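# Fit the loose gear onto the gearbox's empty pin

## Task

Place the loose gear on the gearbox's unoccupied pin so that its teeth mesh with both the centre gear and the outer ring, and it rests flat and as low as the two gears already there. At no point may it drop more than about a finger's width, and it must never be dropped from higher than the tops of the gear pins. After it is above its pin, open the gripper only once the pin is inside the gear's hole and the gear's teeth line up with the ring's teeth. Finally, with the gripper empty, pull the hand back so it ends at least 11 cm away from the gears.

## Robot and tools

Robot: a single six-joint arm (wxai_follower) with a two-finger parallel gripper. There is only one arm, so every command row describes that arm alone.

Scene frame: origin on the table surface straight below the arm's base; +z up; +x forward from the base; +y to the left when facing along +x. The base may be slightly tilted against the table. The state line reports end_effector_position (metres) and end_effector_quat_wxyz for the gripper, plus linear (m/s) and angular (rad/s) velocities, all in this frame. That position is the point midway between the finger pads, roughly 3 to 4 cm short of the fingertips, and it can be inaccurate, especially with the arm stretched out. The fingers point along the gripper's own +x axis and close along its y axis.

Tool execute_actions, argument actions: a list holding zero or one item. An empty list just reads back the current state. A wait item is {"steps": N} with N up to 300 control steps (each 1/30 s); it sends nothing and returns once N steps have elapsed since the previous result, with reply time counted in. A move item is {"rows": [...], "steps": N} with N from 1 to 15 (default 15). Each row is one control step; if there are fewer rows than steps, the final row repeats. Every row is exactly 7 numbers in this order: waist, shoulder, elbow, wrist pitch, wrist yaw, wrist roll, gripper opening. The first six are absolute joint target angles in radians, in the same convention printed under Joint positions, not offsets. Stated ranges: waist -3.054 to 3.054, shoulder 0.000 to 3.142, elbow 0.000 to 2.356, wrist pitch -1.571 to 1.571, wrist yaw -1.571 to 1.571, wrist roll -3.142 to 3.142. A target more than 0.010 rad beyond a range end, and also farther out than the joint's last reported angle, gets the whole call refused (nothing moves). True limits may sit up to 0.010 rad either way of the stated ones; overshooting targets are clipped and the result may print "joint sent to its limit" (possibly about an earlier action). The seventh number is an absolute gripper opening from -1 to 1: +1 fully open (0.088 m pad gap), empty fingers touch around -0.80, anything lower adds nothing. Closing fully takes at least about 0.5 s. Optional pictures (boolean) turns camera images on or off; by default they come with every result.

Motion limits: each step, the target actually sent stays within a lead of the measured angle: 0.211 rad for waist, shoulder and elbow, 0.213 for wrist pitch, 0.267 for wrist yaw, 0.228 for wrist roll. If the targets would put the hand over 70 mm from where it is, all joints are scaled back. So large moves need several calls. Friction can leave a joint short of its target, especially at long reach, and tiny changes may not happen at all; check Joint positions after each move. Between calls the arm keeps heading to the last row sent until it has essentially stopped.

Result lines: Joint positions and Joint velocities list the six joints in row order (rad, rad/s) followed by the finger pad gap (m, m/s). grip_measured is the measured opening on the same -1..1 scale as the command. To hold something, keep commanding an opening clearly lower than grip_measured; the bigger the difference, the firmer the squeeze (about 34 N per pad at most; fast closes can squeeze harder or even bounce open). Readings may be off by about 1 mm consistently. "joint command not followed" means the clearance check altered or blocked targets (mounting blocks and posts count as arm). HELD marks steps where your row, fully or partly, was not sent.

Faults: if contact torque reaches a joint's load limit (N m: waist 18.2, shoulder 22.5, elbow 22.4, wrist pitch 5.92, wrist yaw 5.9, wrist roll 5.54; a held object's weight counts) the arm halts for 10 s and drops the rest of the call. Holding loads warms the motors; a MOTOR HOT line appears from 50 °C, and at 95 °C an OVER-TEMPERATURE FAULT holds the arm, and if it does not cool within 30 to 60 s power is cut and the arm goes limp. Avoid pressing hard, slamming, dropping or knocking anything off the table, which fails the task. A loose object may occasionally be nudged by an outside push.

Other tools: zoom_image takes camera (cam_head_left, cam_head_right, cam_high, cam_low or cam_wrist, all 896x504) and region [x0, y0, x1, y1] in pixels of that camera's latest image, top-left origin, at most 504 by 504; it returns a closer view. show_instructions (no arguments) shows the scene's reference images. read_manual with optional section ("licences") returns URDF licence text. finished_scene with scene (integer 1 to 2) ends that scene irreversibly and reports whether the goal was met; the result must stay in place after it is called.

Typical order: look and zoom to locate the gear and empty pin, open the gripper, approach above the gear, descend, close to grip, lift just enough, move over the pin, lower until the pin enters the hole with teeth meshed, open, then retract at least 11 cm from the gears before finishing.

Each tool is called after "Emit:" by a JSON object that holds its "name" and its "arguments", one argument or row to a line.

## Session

Emit:
{"name": "execute_actions", "arguments": {
  "actions": []
}}

Scene clock: 0.00 s of 4147.00 s.
end_effector_position=(+0.3194, +0.1990, +0.4209) grip_measured=+0.821 end_effector_quat_wxyz=(+0.930, -0.366, -0.031, -0.010) end_effector_velocity=(+0.001, -0.002, -0.003) end_effector_angular_velocity=(-0.007, +0.012, -0.005)
Joint positions: [ 0.015  0.843  0.633  0.279 -0.023 -0.02   0.079]
Joint velocities: [-0.002  0.002 -0.002 -0.007 -0.007 -0.007 -0.   ]
Heat: hottest shoulder 32 °C (+0.0 °C/min).

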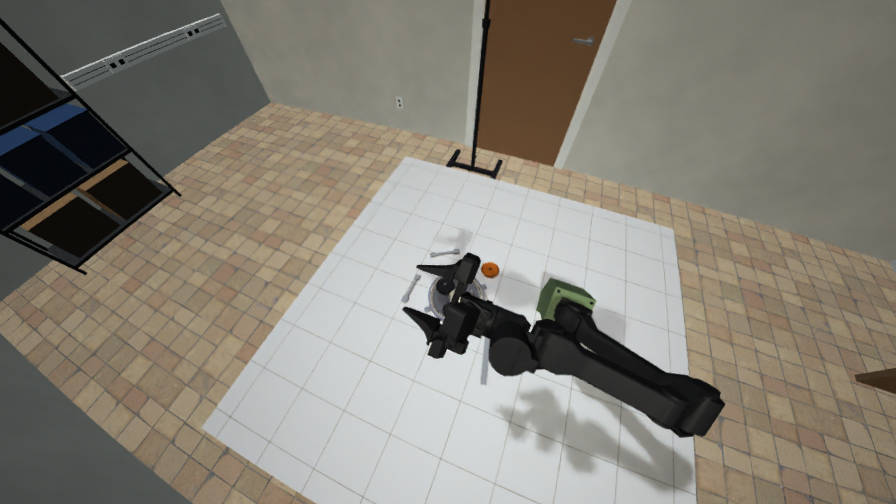

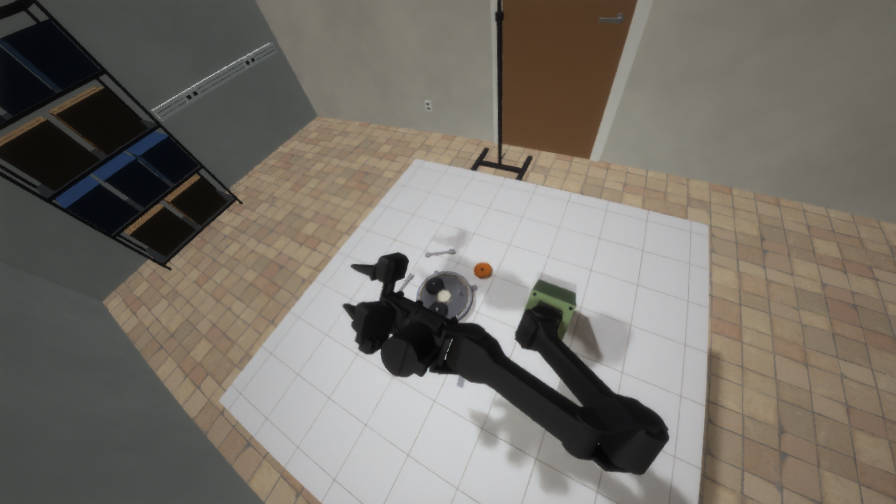

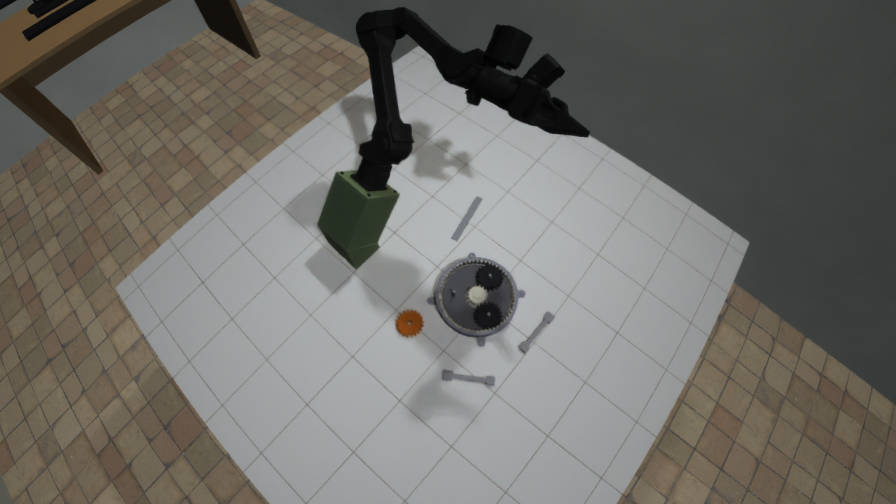

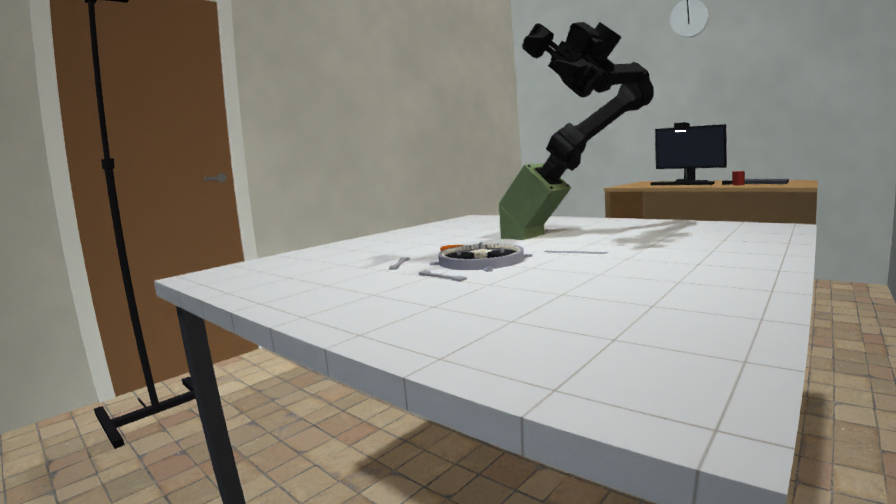

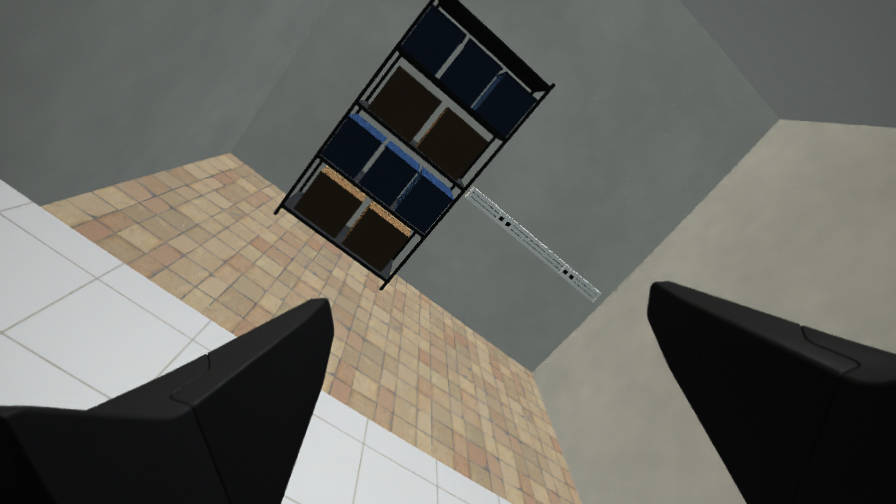

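Emit:
{"name": "execute_actions", "arguments": {
  "actions": [
    {"rows":[[-0.3,1.5,0.9,-0.2,-0.3,-0.8,1]],"steps":15}
  ],
  "pictures": false
}}

Emit:
{"name": "execute_actions", "arguments": {
  "actions": [
    {"rows":[[-0.5,2.1,1.1,-0.55,-0.5,-1.3,1]],"steps":15}
  ],
  "pictures": false
}}

Emit:
{"name": "execute_actions", "arguments": {
  "actions": [
    {"rows":[[-0.603,2.565,1.2,-0.695,-0.556,-1.5,1]],"steps":15}
  ],
  "pictures": false
}}

Emit:
{"name": "execute_actions", "arguments": {
  "actions": [
    {"steps":15}
  ]
}}

Scene clock: 14.47 s of 4147.00 s.
end_effector_position=(+0.3733, +0.0144, +0.3348) grip_measured=+0.982 end_effector_quat_wxyz=(+0.773, -0.521, +0.359, -0.040) end_effector_velocity=(-0.016, -0.180, -0.189) end_effector_angular_velocity=(-0.212, +0.894, -0.134)
Joint positions: [-0.29   1.453  0.881 -0.189 -0.289 -0.716  0.087]
Joint velocities: [-0.056  0.642 -0.002 -0.198 -0.066 -0.755  0.001]
Heat: hottest shoulder 32 °C (+0.0 °C/min).
Steps of this call (steps 1 to 190: nothing new was sent; then 7.63 s passed at rest; steps 191 to 205: all 15 steps of this action). Readings (joint positions):
191: [-0.006 0.864 0.656 0.240 -0.074 -0.057]
192: [-0.054 0.905 0.705 0.190 -0.136 -0.113]
194: [-0.150 1.007 0.798 0.099 -0.202 -0.219]
198: [-0.252 1.171 0.864 -0.067 -0.258 -0.402]
205: the state above

Scene clock: 14.97 s of 4147.00 s.
end_effector_position=(+0.3228, -0.1204, +0.2226) grip_measured=+0.984 end_effector_quat_wxyz=(+0.680, -0.412, +0.591, +0.133) end_effector_velocity=(-0.047, -0.048, -0.102) end_effector_angular_velocity=(+0.195, +0.268, -0.023)
Joint positions: [-0.492  2.071  1.083 -0.547 -0.491 -1.276  0.087]
Joint velocities: [-0.012  0.349 -0.007 -0.022 -0.051 -0.198 -0.   ]
Heat: hottest shoulder 32 °C (+0.0 °C/min).
Steps of this call (steps 1 to 15: all 15 steps of this action). Readings (joint positions):
1: [-0.306 1.489 0.905 -0.236 -0.335 -0.765]
2: [-0.344 1.533 0.949 -0.287 -0.385 -0.820]
4: [-0.422 1.629 1.030 -0.370 -0.427 -0.926]
8: [-0.489 1.810 1.080 -0.495 -0.473 -1.138]
15: the state above

Scene clock: 15.47 s of 4147.00 s.
end_effector_position=(+0.2474, -0.1773, +0.1242) grip_measured=+0.984 end_effector_quat_wxyz=(+0.669, -0.238, +0.667, +0.228) end_effector_velocity=(+0.012, -0.002, +0.006) end_effector_angular_velocity=(-0.002, -0.030, +0.038)
Joint positions: [-0.6    2.548  1.187 -0.693 -0.551 -1.493  0.087]
Joint velocities: [ 0.002 -0.002  0.032 -0.007 -0.022 -0.022 -0.   ]
Heat: hottest shoulder 32 °C (+0.0 °C/min).
Steps of this call (steps 1 to 15: all 15 steps of this action). Readings (joint positions):
1: [-0.499 2.102 1.099 -0.579 -0.507 -1.321]
2: [-0.516 2.137 1.128 -0.607 -0.526 -1.368]
4: [-0.558 2.226 1.170 -0.636 -0.535 -1.425]
8: [-0.600 2.417 1.186 -0.677 -0.544 -1.473]
15: the state above

Scene clock: 15.97 s of 4147.00 s.
end_effector_position=(+0.2474, -0.1779, +0.1232) grip_measured=+0.984 end_effector_quat_wxyz=(+0.668, -0.237, +0.666, +0.230) end_effector_velocity=(-0.003, +0.002, -0.001) end_effector_angular_velocity=(+0.009, +0.020, -0.002)
Joint positions: [-0.6    2.554  1.191 -0.693 -0.552 -1.496  0.087]
Joint velocities: [ 0.002  0.002  0.002 -0.022  0.007 -0.007 -0.   ]
Heat: hottest shoulder 32 °C (+0.0 °C/min).
Steps of this call (steps 1 to 15: the robot went on to your last target). Readings (joint positions):
1: [-0.600 2.548 1.189 -0.693 -0.552 -1.494]
2: [-0.600 2.548 1.190 -0.693 -0.552 -1.494]
4: [-0.600 2.549 1.191 -0.693 -0.552 -1.495]
8: [-0.600 2.552 1.191 -0.693 -0.552 -1.495]
15: the state above
The arm was judged still, so your last target was given up. Only a new action makes it travel on or press farther. Fingers that are still opening or closing keep moving.

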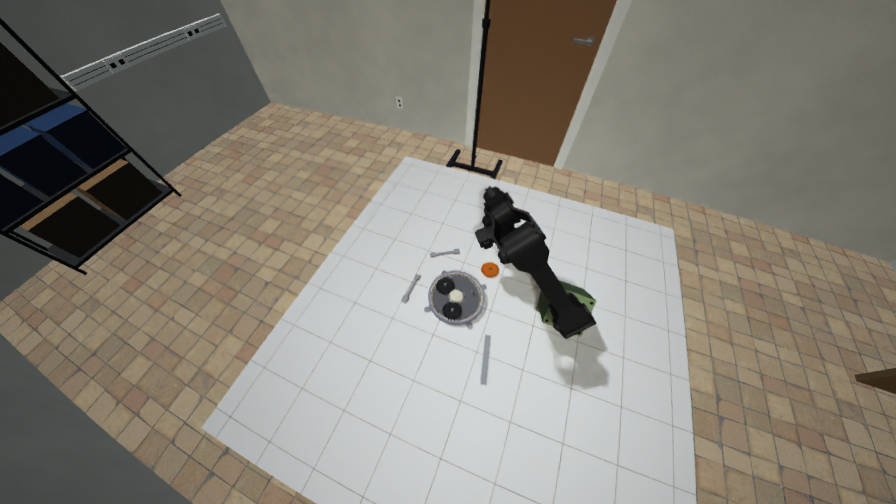

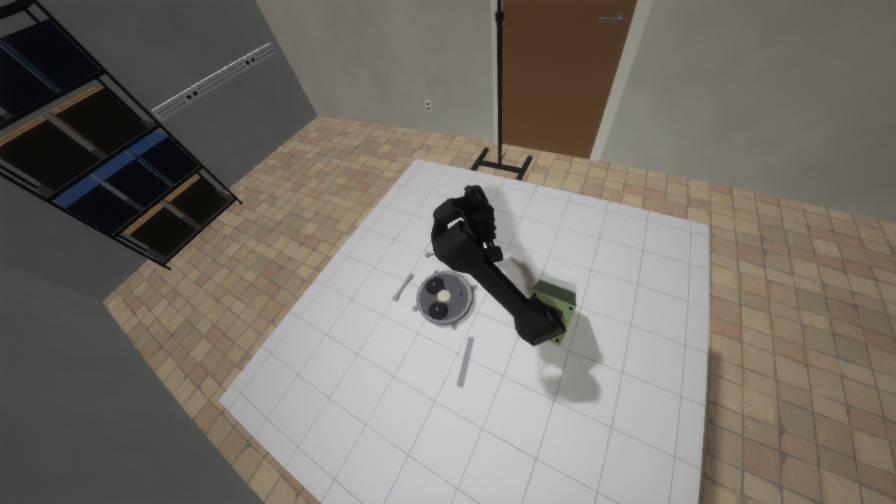

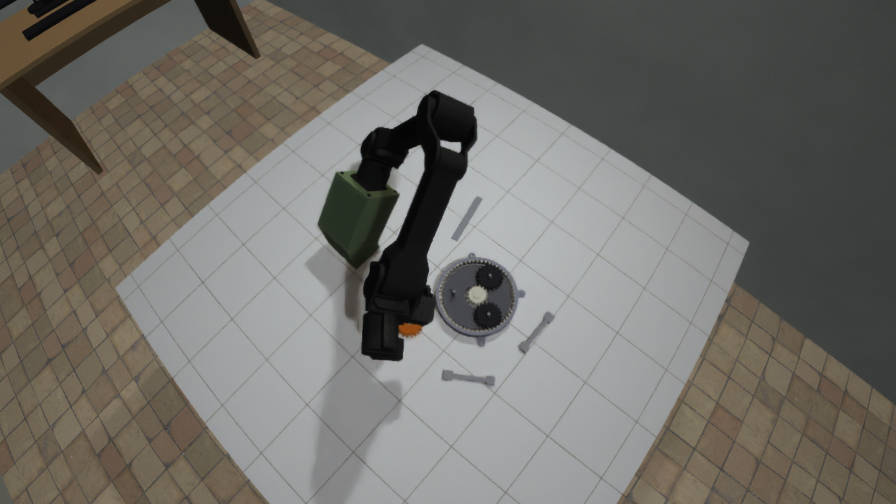

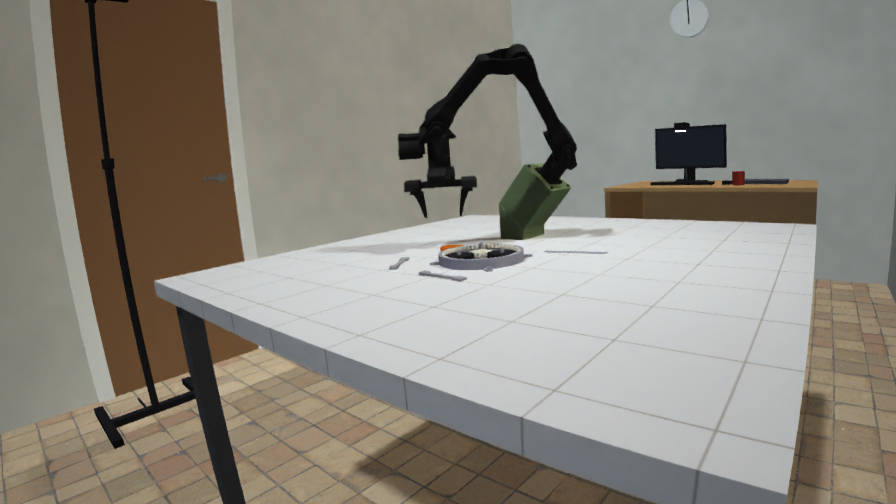

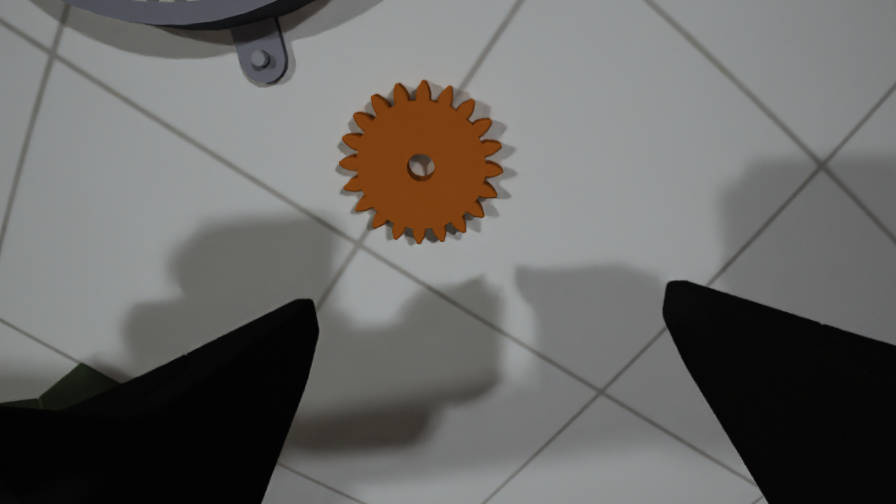

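Emit:
{"name": "execute_actions", "arguments": {
  "actions": [
    {"rows":[[-0.5,2.565,1.13,-0.56,-0.6,-1.42,1],[-0.5,2.565,1.13,-0.56,-0.6,-1.42,1],[-0.5,2.565,1.13,-0.56,-0.6,-1.42,1],[-0.5,2.565,1.13,-0.56,-0.6,-1.42,1],[-0.409,2.575,1.06,-0.43,-0.638,-1.33,1]],"steps":15}
  ],
  "pictures": false
}}

Emit:
{"name": "execute_actions", "arguments": {
  "actions": [
    {"steps":10}
  ]
}}

Scene clock: 24.17 s of 4147.00 s.
end_effector_position=(+0.2604, -0.1456, +0.0685) grip_measured=+0.984 end_effector_quat_wxyz=(+0.663, -0.255, +0.659, +0.247) end_effector_velocity=(+0.013, -0.003, +0.001) end_effector_angular_velocity=(-0.001, -0.066, +0.001)
Joint positions: [-0.412  2.568  1.069 -0.439 -0.632 -1.339  0.087]
Joint velocities: [-0.002 -0.002 -0.002  0.066 -0.037  0.037 -0.   ]
Heat: hottest shoulder 33 °C (+2.5 °C/min).
Steps of this call (steps 1 to 190: nothing new was sent; then 1.37 s passed at rest; steps 191 to 205: all 15 steps of this action). Readings (joint positions):
191: [-0.597 2.555 1.185 -0.674 -0.557 -1.486]
192: [-0.581 2.555 1.176 -0.641 -0.567 -1.472]
194: [-0.540 2.555 1.161 -0.606 -0.582 -1.451]
198: [-0.444 2.560 1.099 -0.489 -0.619 -1.372]
205: the state above

Scene clock: 24.50 s of 4147.00 s.
end_effector_position=(+0.2608, -0.1455, +0.0680) grip_measured=+0.984 end_effector_quat_wxyz=(+0.664, -0.255, +0.659, +0.246) end_effector_velocity=(+0.001, +0.004, -0.000) end_effector_angular_velocity=(+0.021, -0.006, +0.020)
Joint positions: [-0.41   2.568  1.066 -0.432 -0.634 -1.335  0.087]
Joint velocities: [ 0.002 -0.002 -0.002 -0.007 -0.022 -0.022  0.   ]
Heat: hottest shoulder 33 °C (+2.4 °C/min).
Steps of this call (steps 1 to 10: the robot went on to your last target). Readings (joint positions):
1: [-0.412 2.568 1.069 -0.437 -0.633 -1.338]
2: [-0.412 2.568 1.068 -0.436 -0.633 -1.337]
4: [-0.412 2.568 1.067 -0.434 -0.633 -1.336]
8: [-0.411 2.568 1.067 -0.432 -0.634 -1.335]
10: the state above

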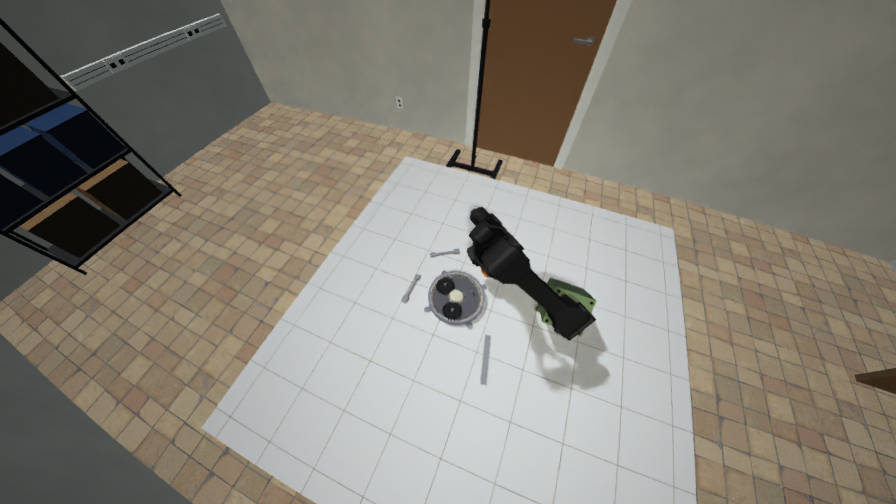

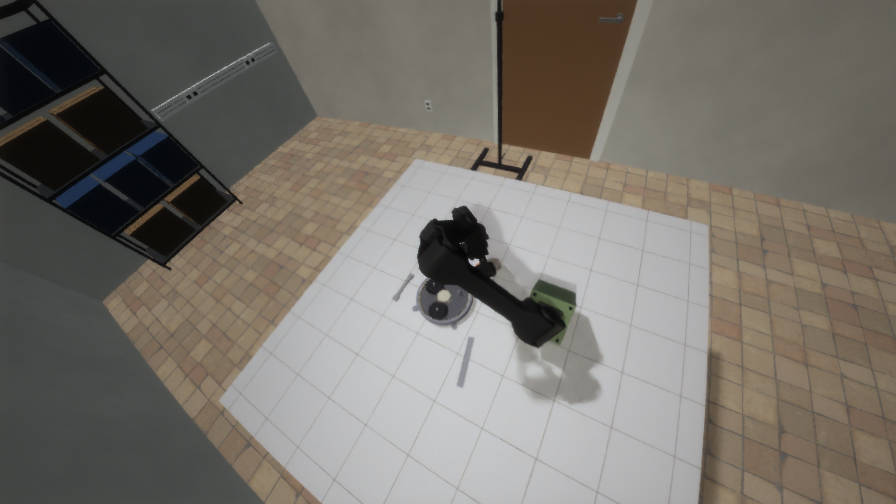

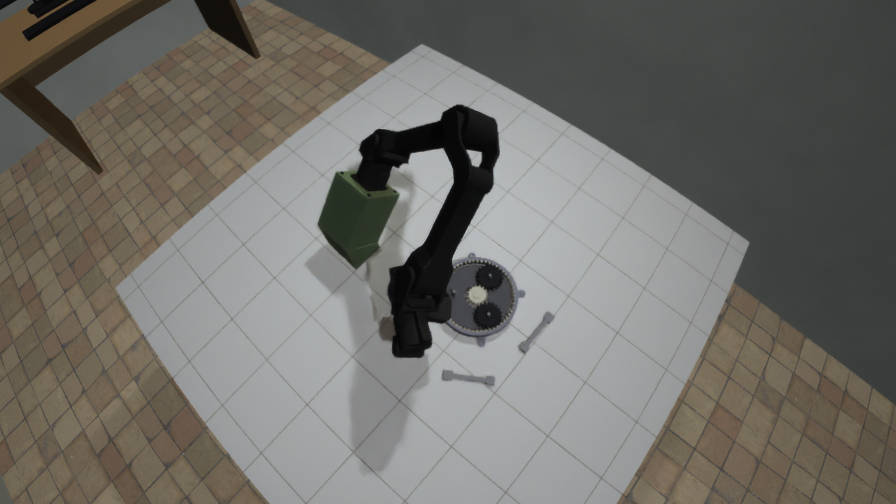

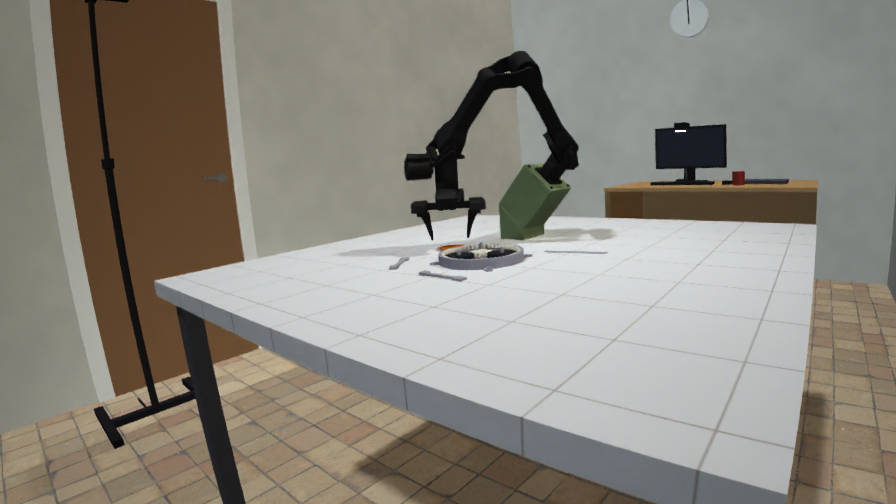

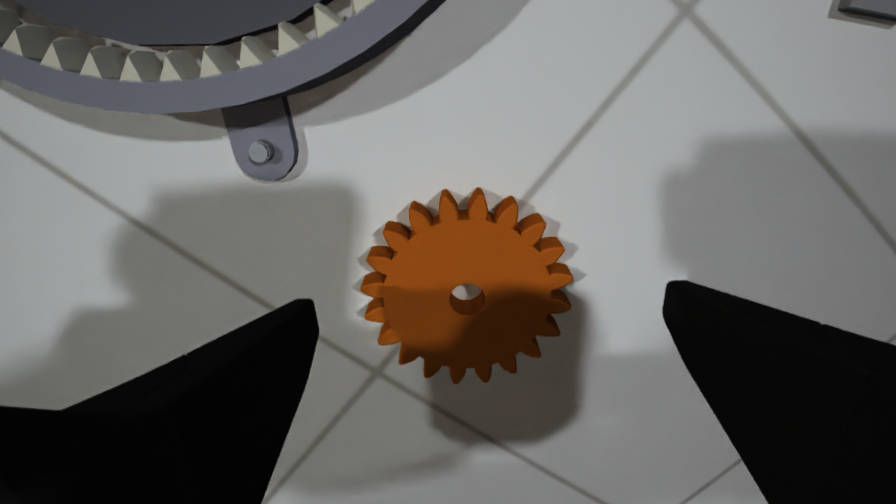

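Emit:
{"name": "execute_actions", "arguments": {
  "actions": [
    {"rows":[[-0.378,2.595,1.035,-0.365,-0.65,-1.3,1],[-0.378,2.595,1.035,-0.365,-0.65,-1.3,1],[-0.378,2.595,1.035,-0.365,-0.65,-1.3,1],[-0.378,2.595,1.035,-0.365,-0.65,-1.3,1],[-0.347,2.628,1.014,-0.296,-0.66,-1.27,1]],"steps":15}
  ],
  "pictures": false
}}

Emit:
{"name": "execute_actions", "arguments": {
  "actions": [
    {"steps":8}
  ]
}}

Scene clock: 31.07 s of 4147.00 s.
end_effector_position=(+0.2542, -0.1403, +0.0395) grip_measured=+0.984 end_effector_quat_wxyz=(+0.662, -0.255, +0.659, +0.251) end_effector_velocity=(+0.007, -0.001, +0.001) end_effector_angular_velocity=(+0.004, -0.038, +0.028)
Joint positions: [-0.349  2.618  1.019 -0.301 -0.655 -1.276  0.087]
Joint velocities: [-0.002 -0.002 -0.002  0.037 -0.022 -0.007 -0.   ]
Heat: hottest waist 33 °C (+1.9 °C/min).
Steps of this call (steps 1 to 15: the robot went on to your last target; steps 16 to 182: nothing new was sent; steps 183 to 197: all 15 steps of this action). Readings (joint positions):
183: [-0.409 2.569 1.062 -0.421 -0.636 -1.329]
184: [-0.404 2.571 1.058 -0.404 -0.639 -1.322]
186: [-0.391 2.576 1.051 -0.388 -0.642 -1.314]
190: [-0.360 2.604 1.031 -0.327 -0.652 -1.288]
197: the state above

Scene clock: 31.33 s of 4147.00 s.
end_effector_position=(+0.2546, -0.1404, +0.0393) grip_measured=+0.984 end_effector_quat_wxyz=(+0.662, -0.256, +0.658, +0.250) end_effector_velocity=(+0.003, -0.000, -0.001) end_effector_angular_velocity=(-0.001, -0.014, +0.034)
Joint positions: [-0.349  2.618  1.019 -0.298 -0.656 -1.275  0.087]
Joint velocities: [ 0.002  0.002 -0.002  0.022 -0.007 -0.022  0.   ]
Heat: hottest waist 33 °C (+1.9 °C/min).
Steps of this call (steps 1 to 8: the robot went on to your last target). Readings (joint positions):
1: [-0.349 2.618 1.019 -0.300 -0.656 -1.276]
2: [-0.349 2.618 1.019 -0.300 -0.656 -1.275]
4: [-0.349 2.618 1.019 -0.299 -0.656 -1.275]
8: the state above

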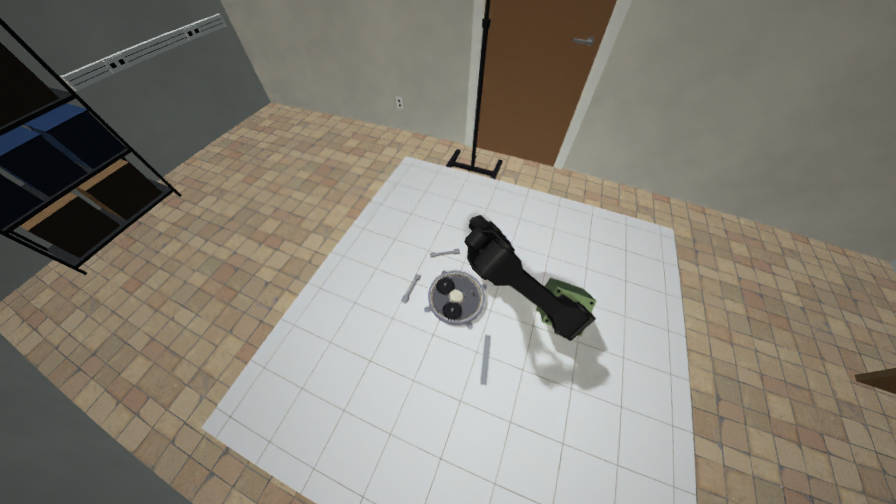

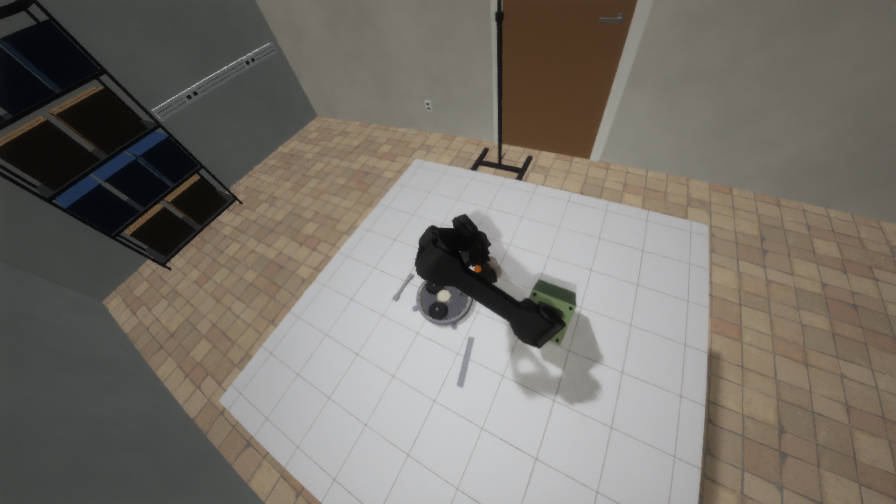

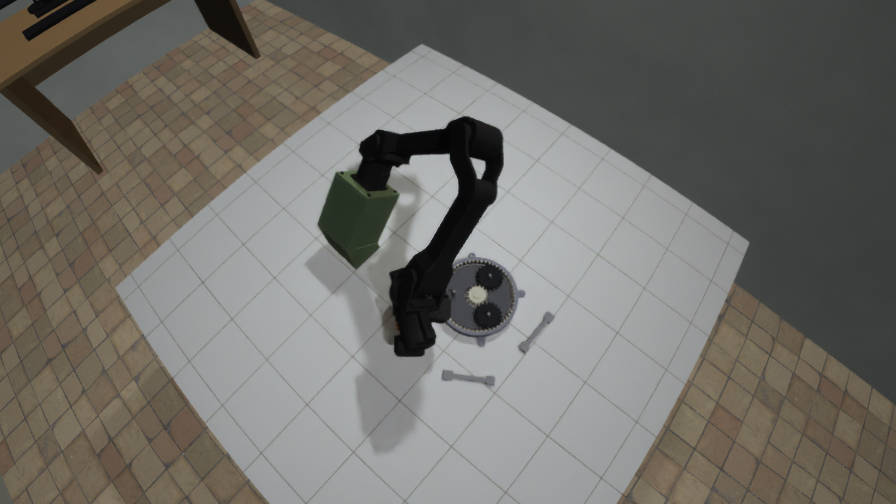

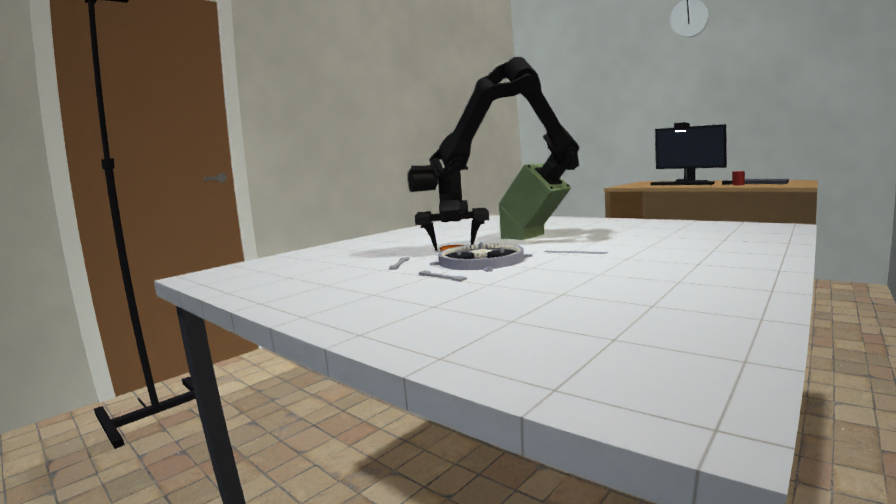

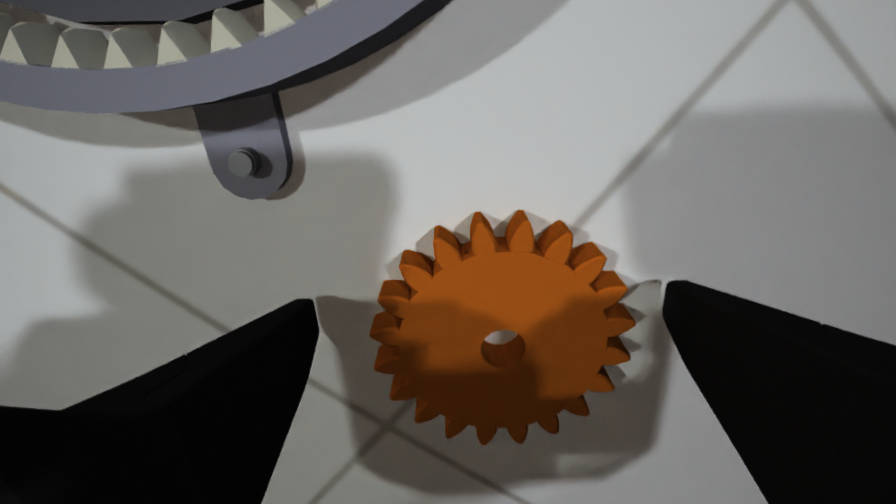

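Emit:
{"name": "execute_actions", "arguments": {
  "actions": [
    {"rows":[[-0.347,2.628,1.014,-0.296,-0.66,-1.27,0.8],[-0.347,2.628,1.014,-0.296,-0.66,-1.27,0.65],[-0.347,2.628,1.014,-0.296,-0.66,-1.27,0.5],[-0.347,2.628,1.014,-0.296,-0.66,-1.27,0.4],[-0.347,2.628,1.014,-0.296,-0.66,-1.27,0.3]],"steps":15}
  ]
}}

Scene clock: 34.47 s of 4147.00 s.
end_effector_position=(+0.2545, -0.1403, +0.0391) grip_measured=+0.502 end_effector_quat_wxyz=(+0.662, -0.256, +0.658, +0.251) end_effector_velocity=(+0.001, +0.000, +0.001) end_effector_angular_velocity=(+0.003, -0.010, +0.010)
Joint positions: [-0.348  2.618  1.019 -0.297 -0.657 -1.274  0.064]
Joint velocities: [-0.002 -0.002 -0.002  0.007 -0.007 -0.007  0.   ]
Heat: hottest shoulder 34 °C (+3.5 °C/min).
Steps of this call (steps 1 to 15: the robot went on to your last target; steps 16 to 79: nothing new was sent; steps 80 to 94: all 15 steps of this action). Readings (joint positions):
80: [-0.348 2.618 1.019 -0.298 -0.656 -1.274]
81: [-0.348 2.618 1.019 -0.298 -0.656 -1.274]
83: [-0.348 2.618 1.019 -0.298 -0.656 -1.274]
87: [-0.348 2.618 1.019 -0.297 -0.657 -1.274]
94: the state above

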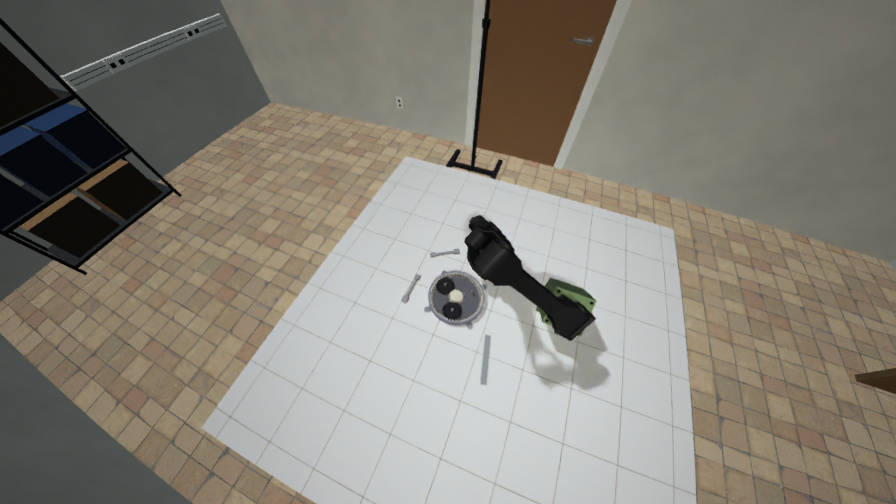

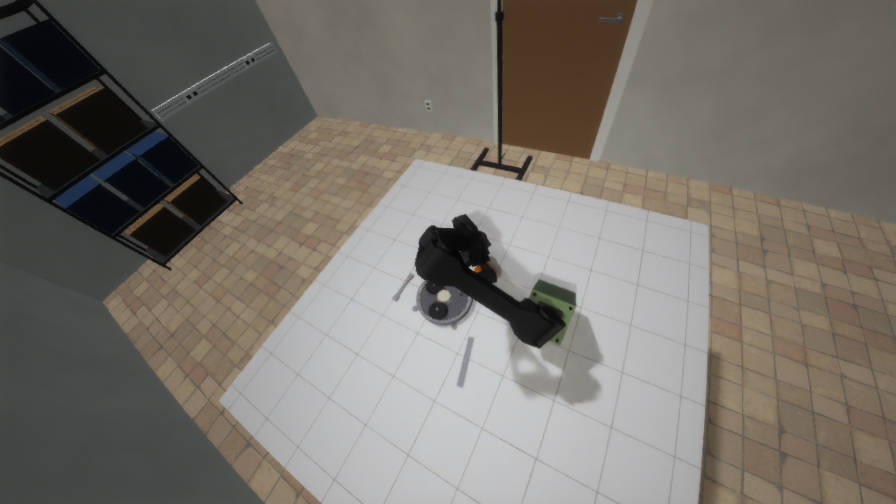

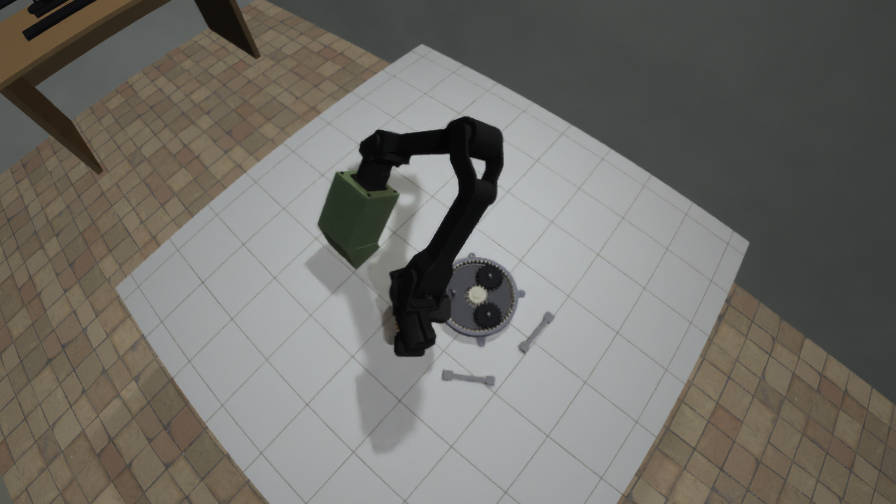

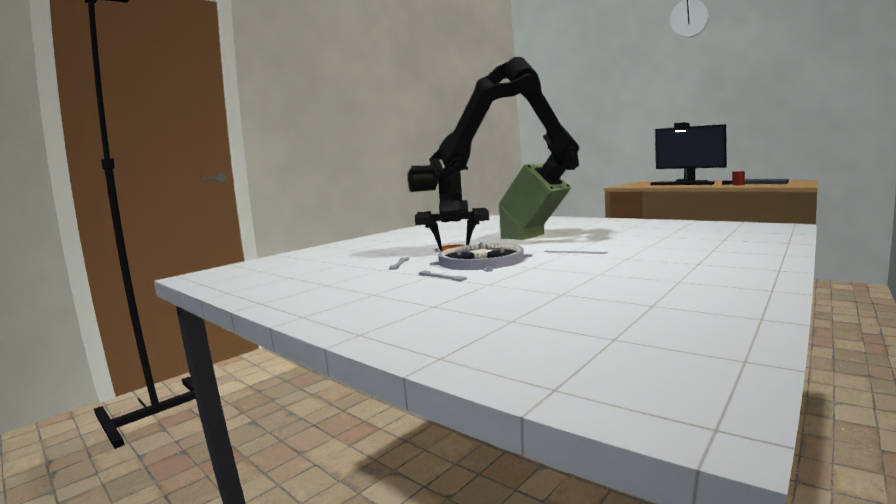

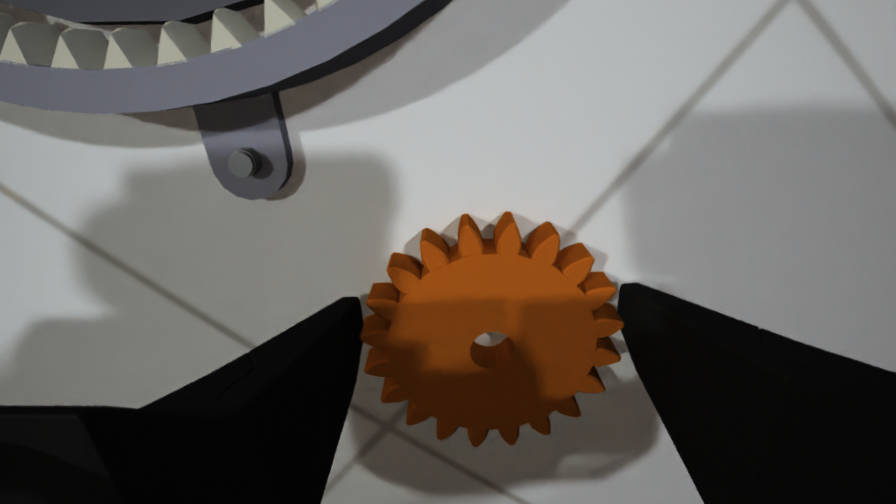

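Emit:
{"name": "execute_actions", "arguments": {
  "actions": [
    {"rows":[[-0.37,2.6,1.02,-0.34,-0.65,-1.27,0.3],[-0.37,2.6,1.02,-0.34,-0.65,-1.27,0.3],[-0.37,2.6,1.02,-0.34,-0.65,-1.27,0.3],[-0.4,2.57,1.03,-0.4,-0.64,-1.27,0.3],[-0.4,2.57,1.03,-0.4,-0.64,-1.27,0.3],[-0.4,2.57,1.03,-0.4,-0.64,-1.27,0.3],[-0.43,2.535,1.04,-0.46,-0.63,-1.27,0.3],[-0.43,2.535,1.04,-0.46,-0.63,-1.27,0.3],[-0.43,2.535,1.04,-0.46,-0.63,-1.27,0.3],[-0.452,2.50,1.05,-0.516,-0.621,-1.27,0.3]],"steps":15}
  ],
  "pictures": false
}}

Emit:
{"name": "execute_actions", "arguments": {
  "actions": [
    {"rows":[[-0.4,2.43,1.03,-0.52,-0.64,-1.15,0.3],[-0.4,2.43,1.03,-0.52,-0.64,-1.15,0.3],[-0.4,2.43,1.03,-0.52,-0.64,-1.15,0.3],[-0.32,2.35,1.0,-0.51,-0.67,-0.97,0.3],[-0.32,2.35,1.0,-0.51,-0.67,-0.97,0.3],[-0.32,2.35,1.0,-0.51,-0.67,-0.97,0.3],[-0.24,2.27,0.96,-0.5,-0.69,-0.8,0.3],[-0.24,2.27,0.96,-0.5,-0.69,-0.8,0.3],[-0.24,2.27,0.96,-0.5,-0.69,-0.8,0.3],[-0.163,2.185,0.916,-0.48,-0.708,-0.63,0.3]],"steps":15}
  ],
  "pictures": false
}}

Emit:
{"name": "execute_actions", "arguments": {
  "actions": [
    {"steps":15}
  ]
}}

Scene clock: 50.23 s of 4147.00 s.
end_effector_position=(+0.2518, -0.1393, +0.0824) grip_measured=+0.504 end_effector_quat_wxyz=(+0.676, -0.213, +0.672, +0.215) end_effector_velocity=(+0.008, +0.003, +0.040) end_effector_angular_velocity=(-0.010, -0.016, -0.063)
Joint positions: [-0.443  2.52   1.042 -0.496 -0.628 -1.274  0.064]
Joint velocities: [-0.061 -0.1    0.037 -0.154  0.022  0.007  0.   ]
Heat: hottest shoulder 35 °C (+3.6 °C/min).
Steps of this call (steps 1 to 15: the robot went on to your last target; steps 16 to 458: nothing new was sent; steps 459 to 473: all 15 steps of this action). Readings (joint positions):
459: [-0.349 2.620 1.018 -0.300 -0.657 -1.274]
460: [-0.351 2.620 1.018 -0.310 -0.657 -1.274]
462: [-0.358 2.618 1.018 -0.334 -0.655 -1.274]
466: [-0.393 2.587 1.023 -0.404 -0.642 -1.274]
473: the state above

Scene clock: 50.73 s of 4147.00 s.
end_effector_position=(+0.2853, -0.0380, +0.0895) grip_measured=+0.504 end_effector_quat_wxyz=(+0.697, -0.130, +0.694, +0.127) end_effector_velocity=(-0.001, +0.066, -0.002) end_effector_angular_velocity=(+0.008, +0.002, -0.314)
Joint positions: [-0.173  2.215  0.936 -0.485 -0.702 -0.693  0.064]
Joint velocities: [ 0.164 -0.203 -0.11   0.037 -0.037  0.52  -0.   ]
Heat: hottest shoulder 35 °C (+3.5 °C/min).
Steps of this call (steps 1 to 15: all 15 steps of this action). Readings (joint positions):
1: [-0.442 2.509 1.043 -0.500 -0.628 -1.250]
2: [-0.435 2.498 1.040 -0.508 -0.628 -1.224]
4: [-0.412 2.462 1.033 -0.510 -0.633 -1.160]
8: [-0.319 2.361 1.002 -0.503 -0.664 -0.973]
15: the state above

Scene clock: 51.23 s of 4147.00 s.
end_effector_position=(+0.2837, -0.0333, +0.0896) grip_measured=+0.504 end_effector_quat_wxyz=(+0.699, -0.113, +0.697, +0.112) end_effector_velocity=(+0.001, +0.000, +0.001) end_effector_angular_velocity=(+0.005, -0.009, -0.004)
Joint positions: [-0.164  2.198  0.922 -0.481 -0.705 -0.635  0.064]
Joint velocities: [-0.002 -0.002 -0.002  0.007 -0.007  0.007 -0.001]
Heat: hottest shoulder 35 °C (+3.5 °C/min).
Steps of this call (steps 1 to 15: the robot went on to your last target). Readings (joint positions):
1: [-0.169 2.210 0.933 -0.484 -0.702 -0.678]
2: [-0.168 2.207 0.930 -0.484 -0.702 -0.667]
4: [-0.167 2.204 0.925 -0.483 -0.703 -0.652]
8: [-0.165 2.200 0.922 -0.482 -0.704 -0.640]
15: the state above

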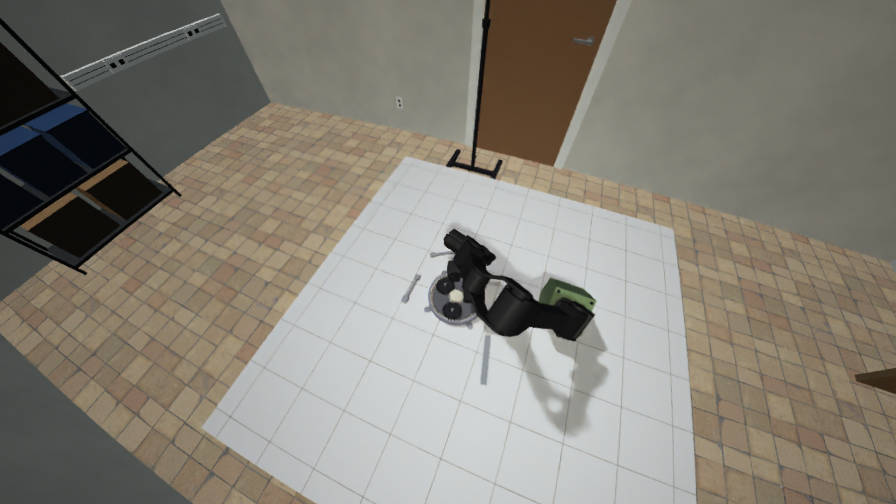

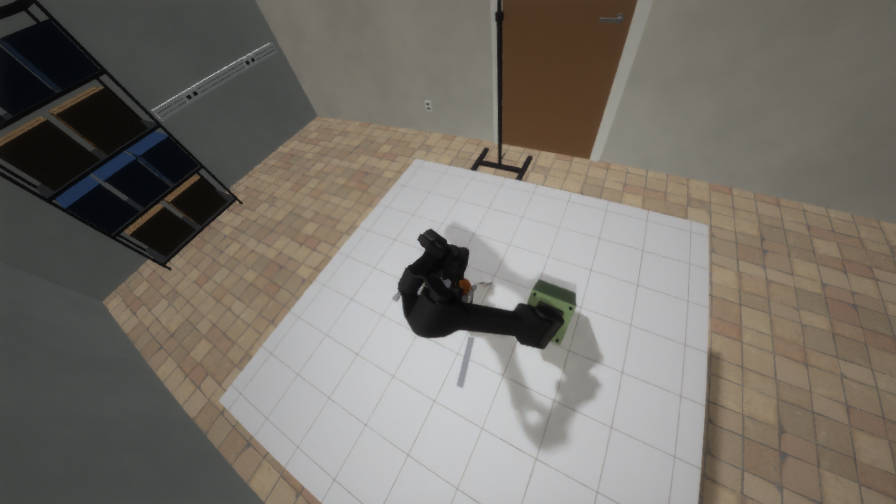

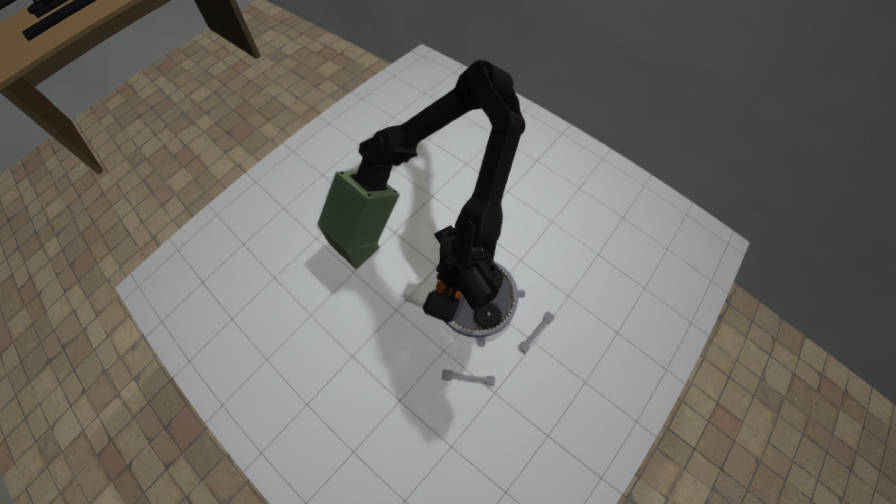

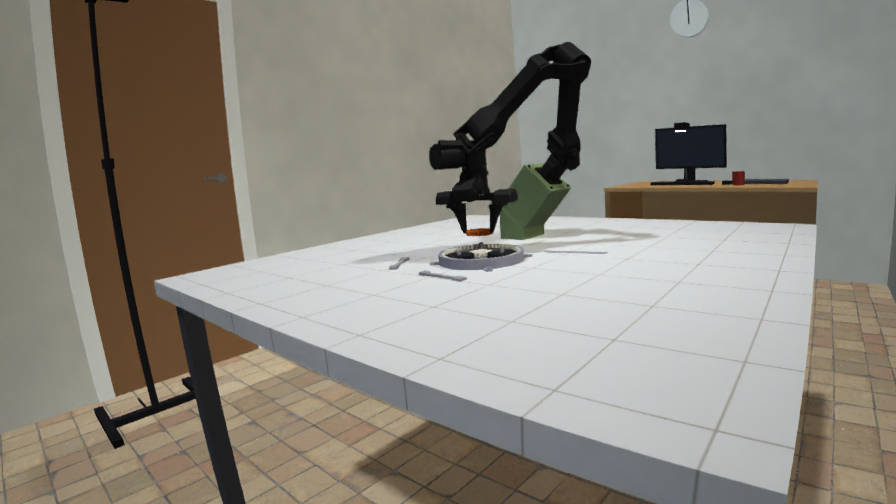

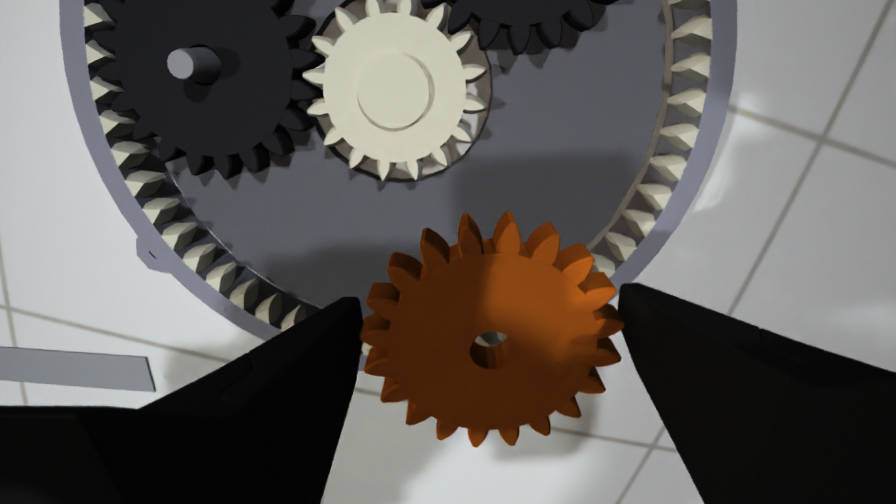

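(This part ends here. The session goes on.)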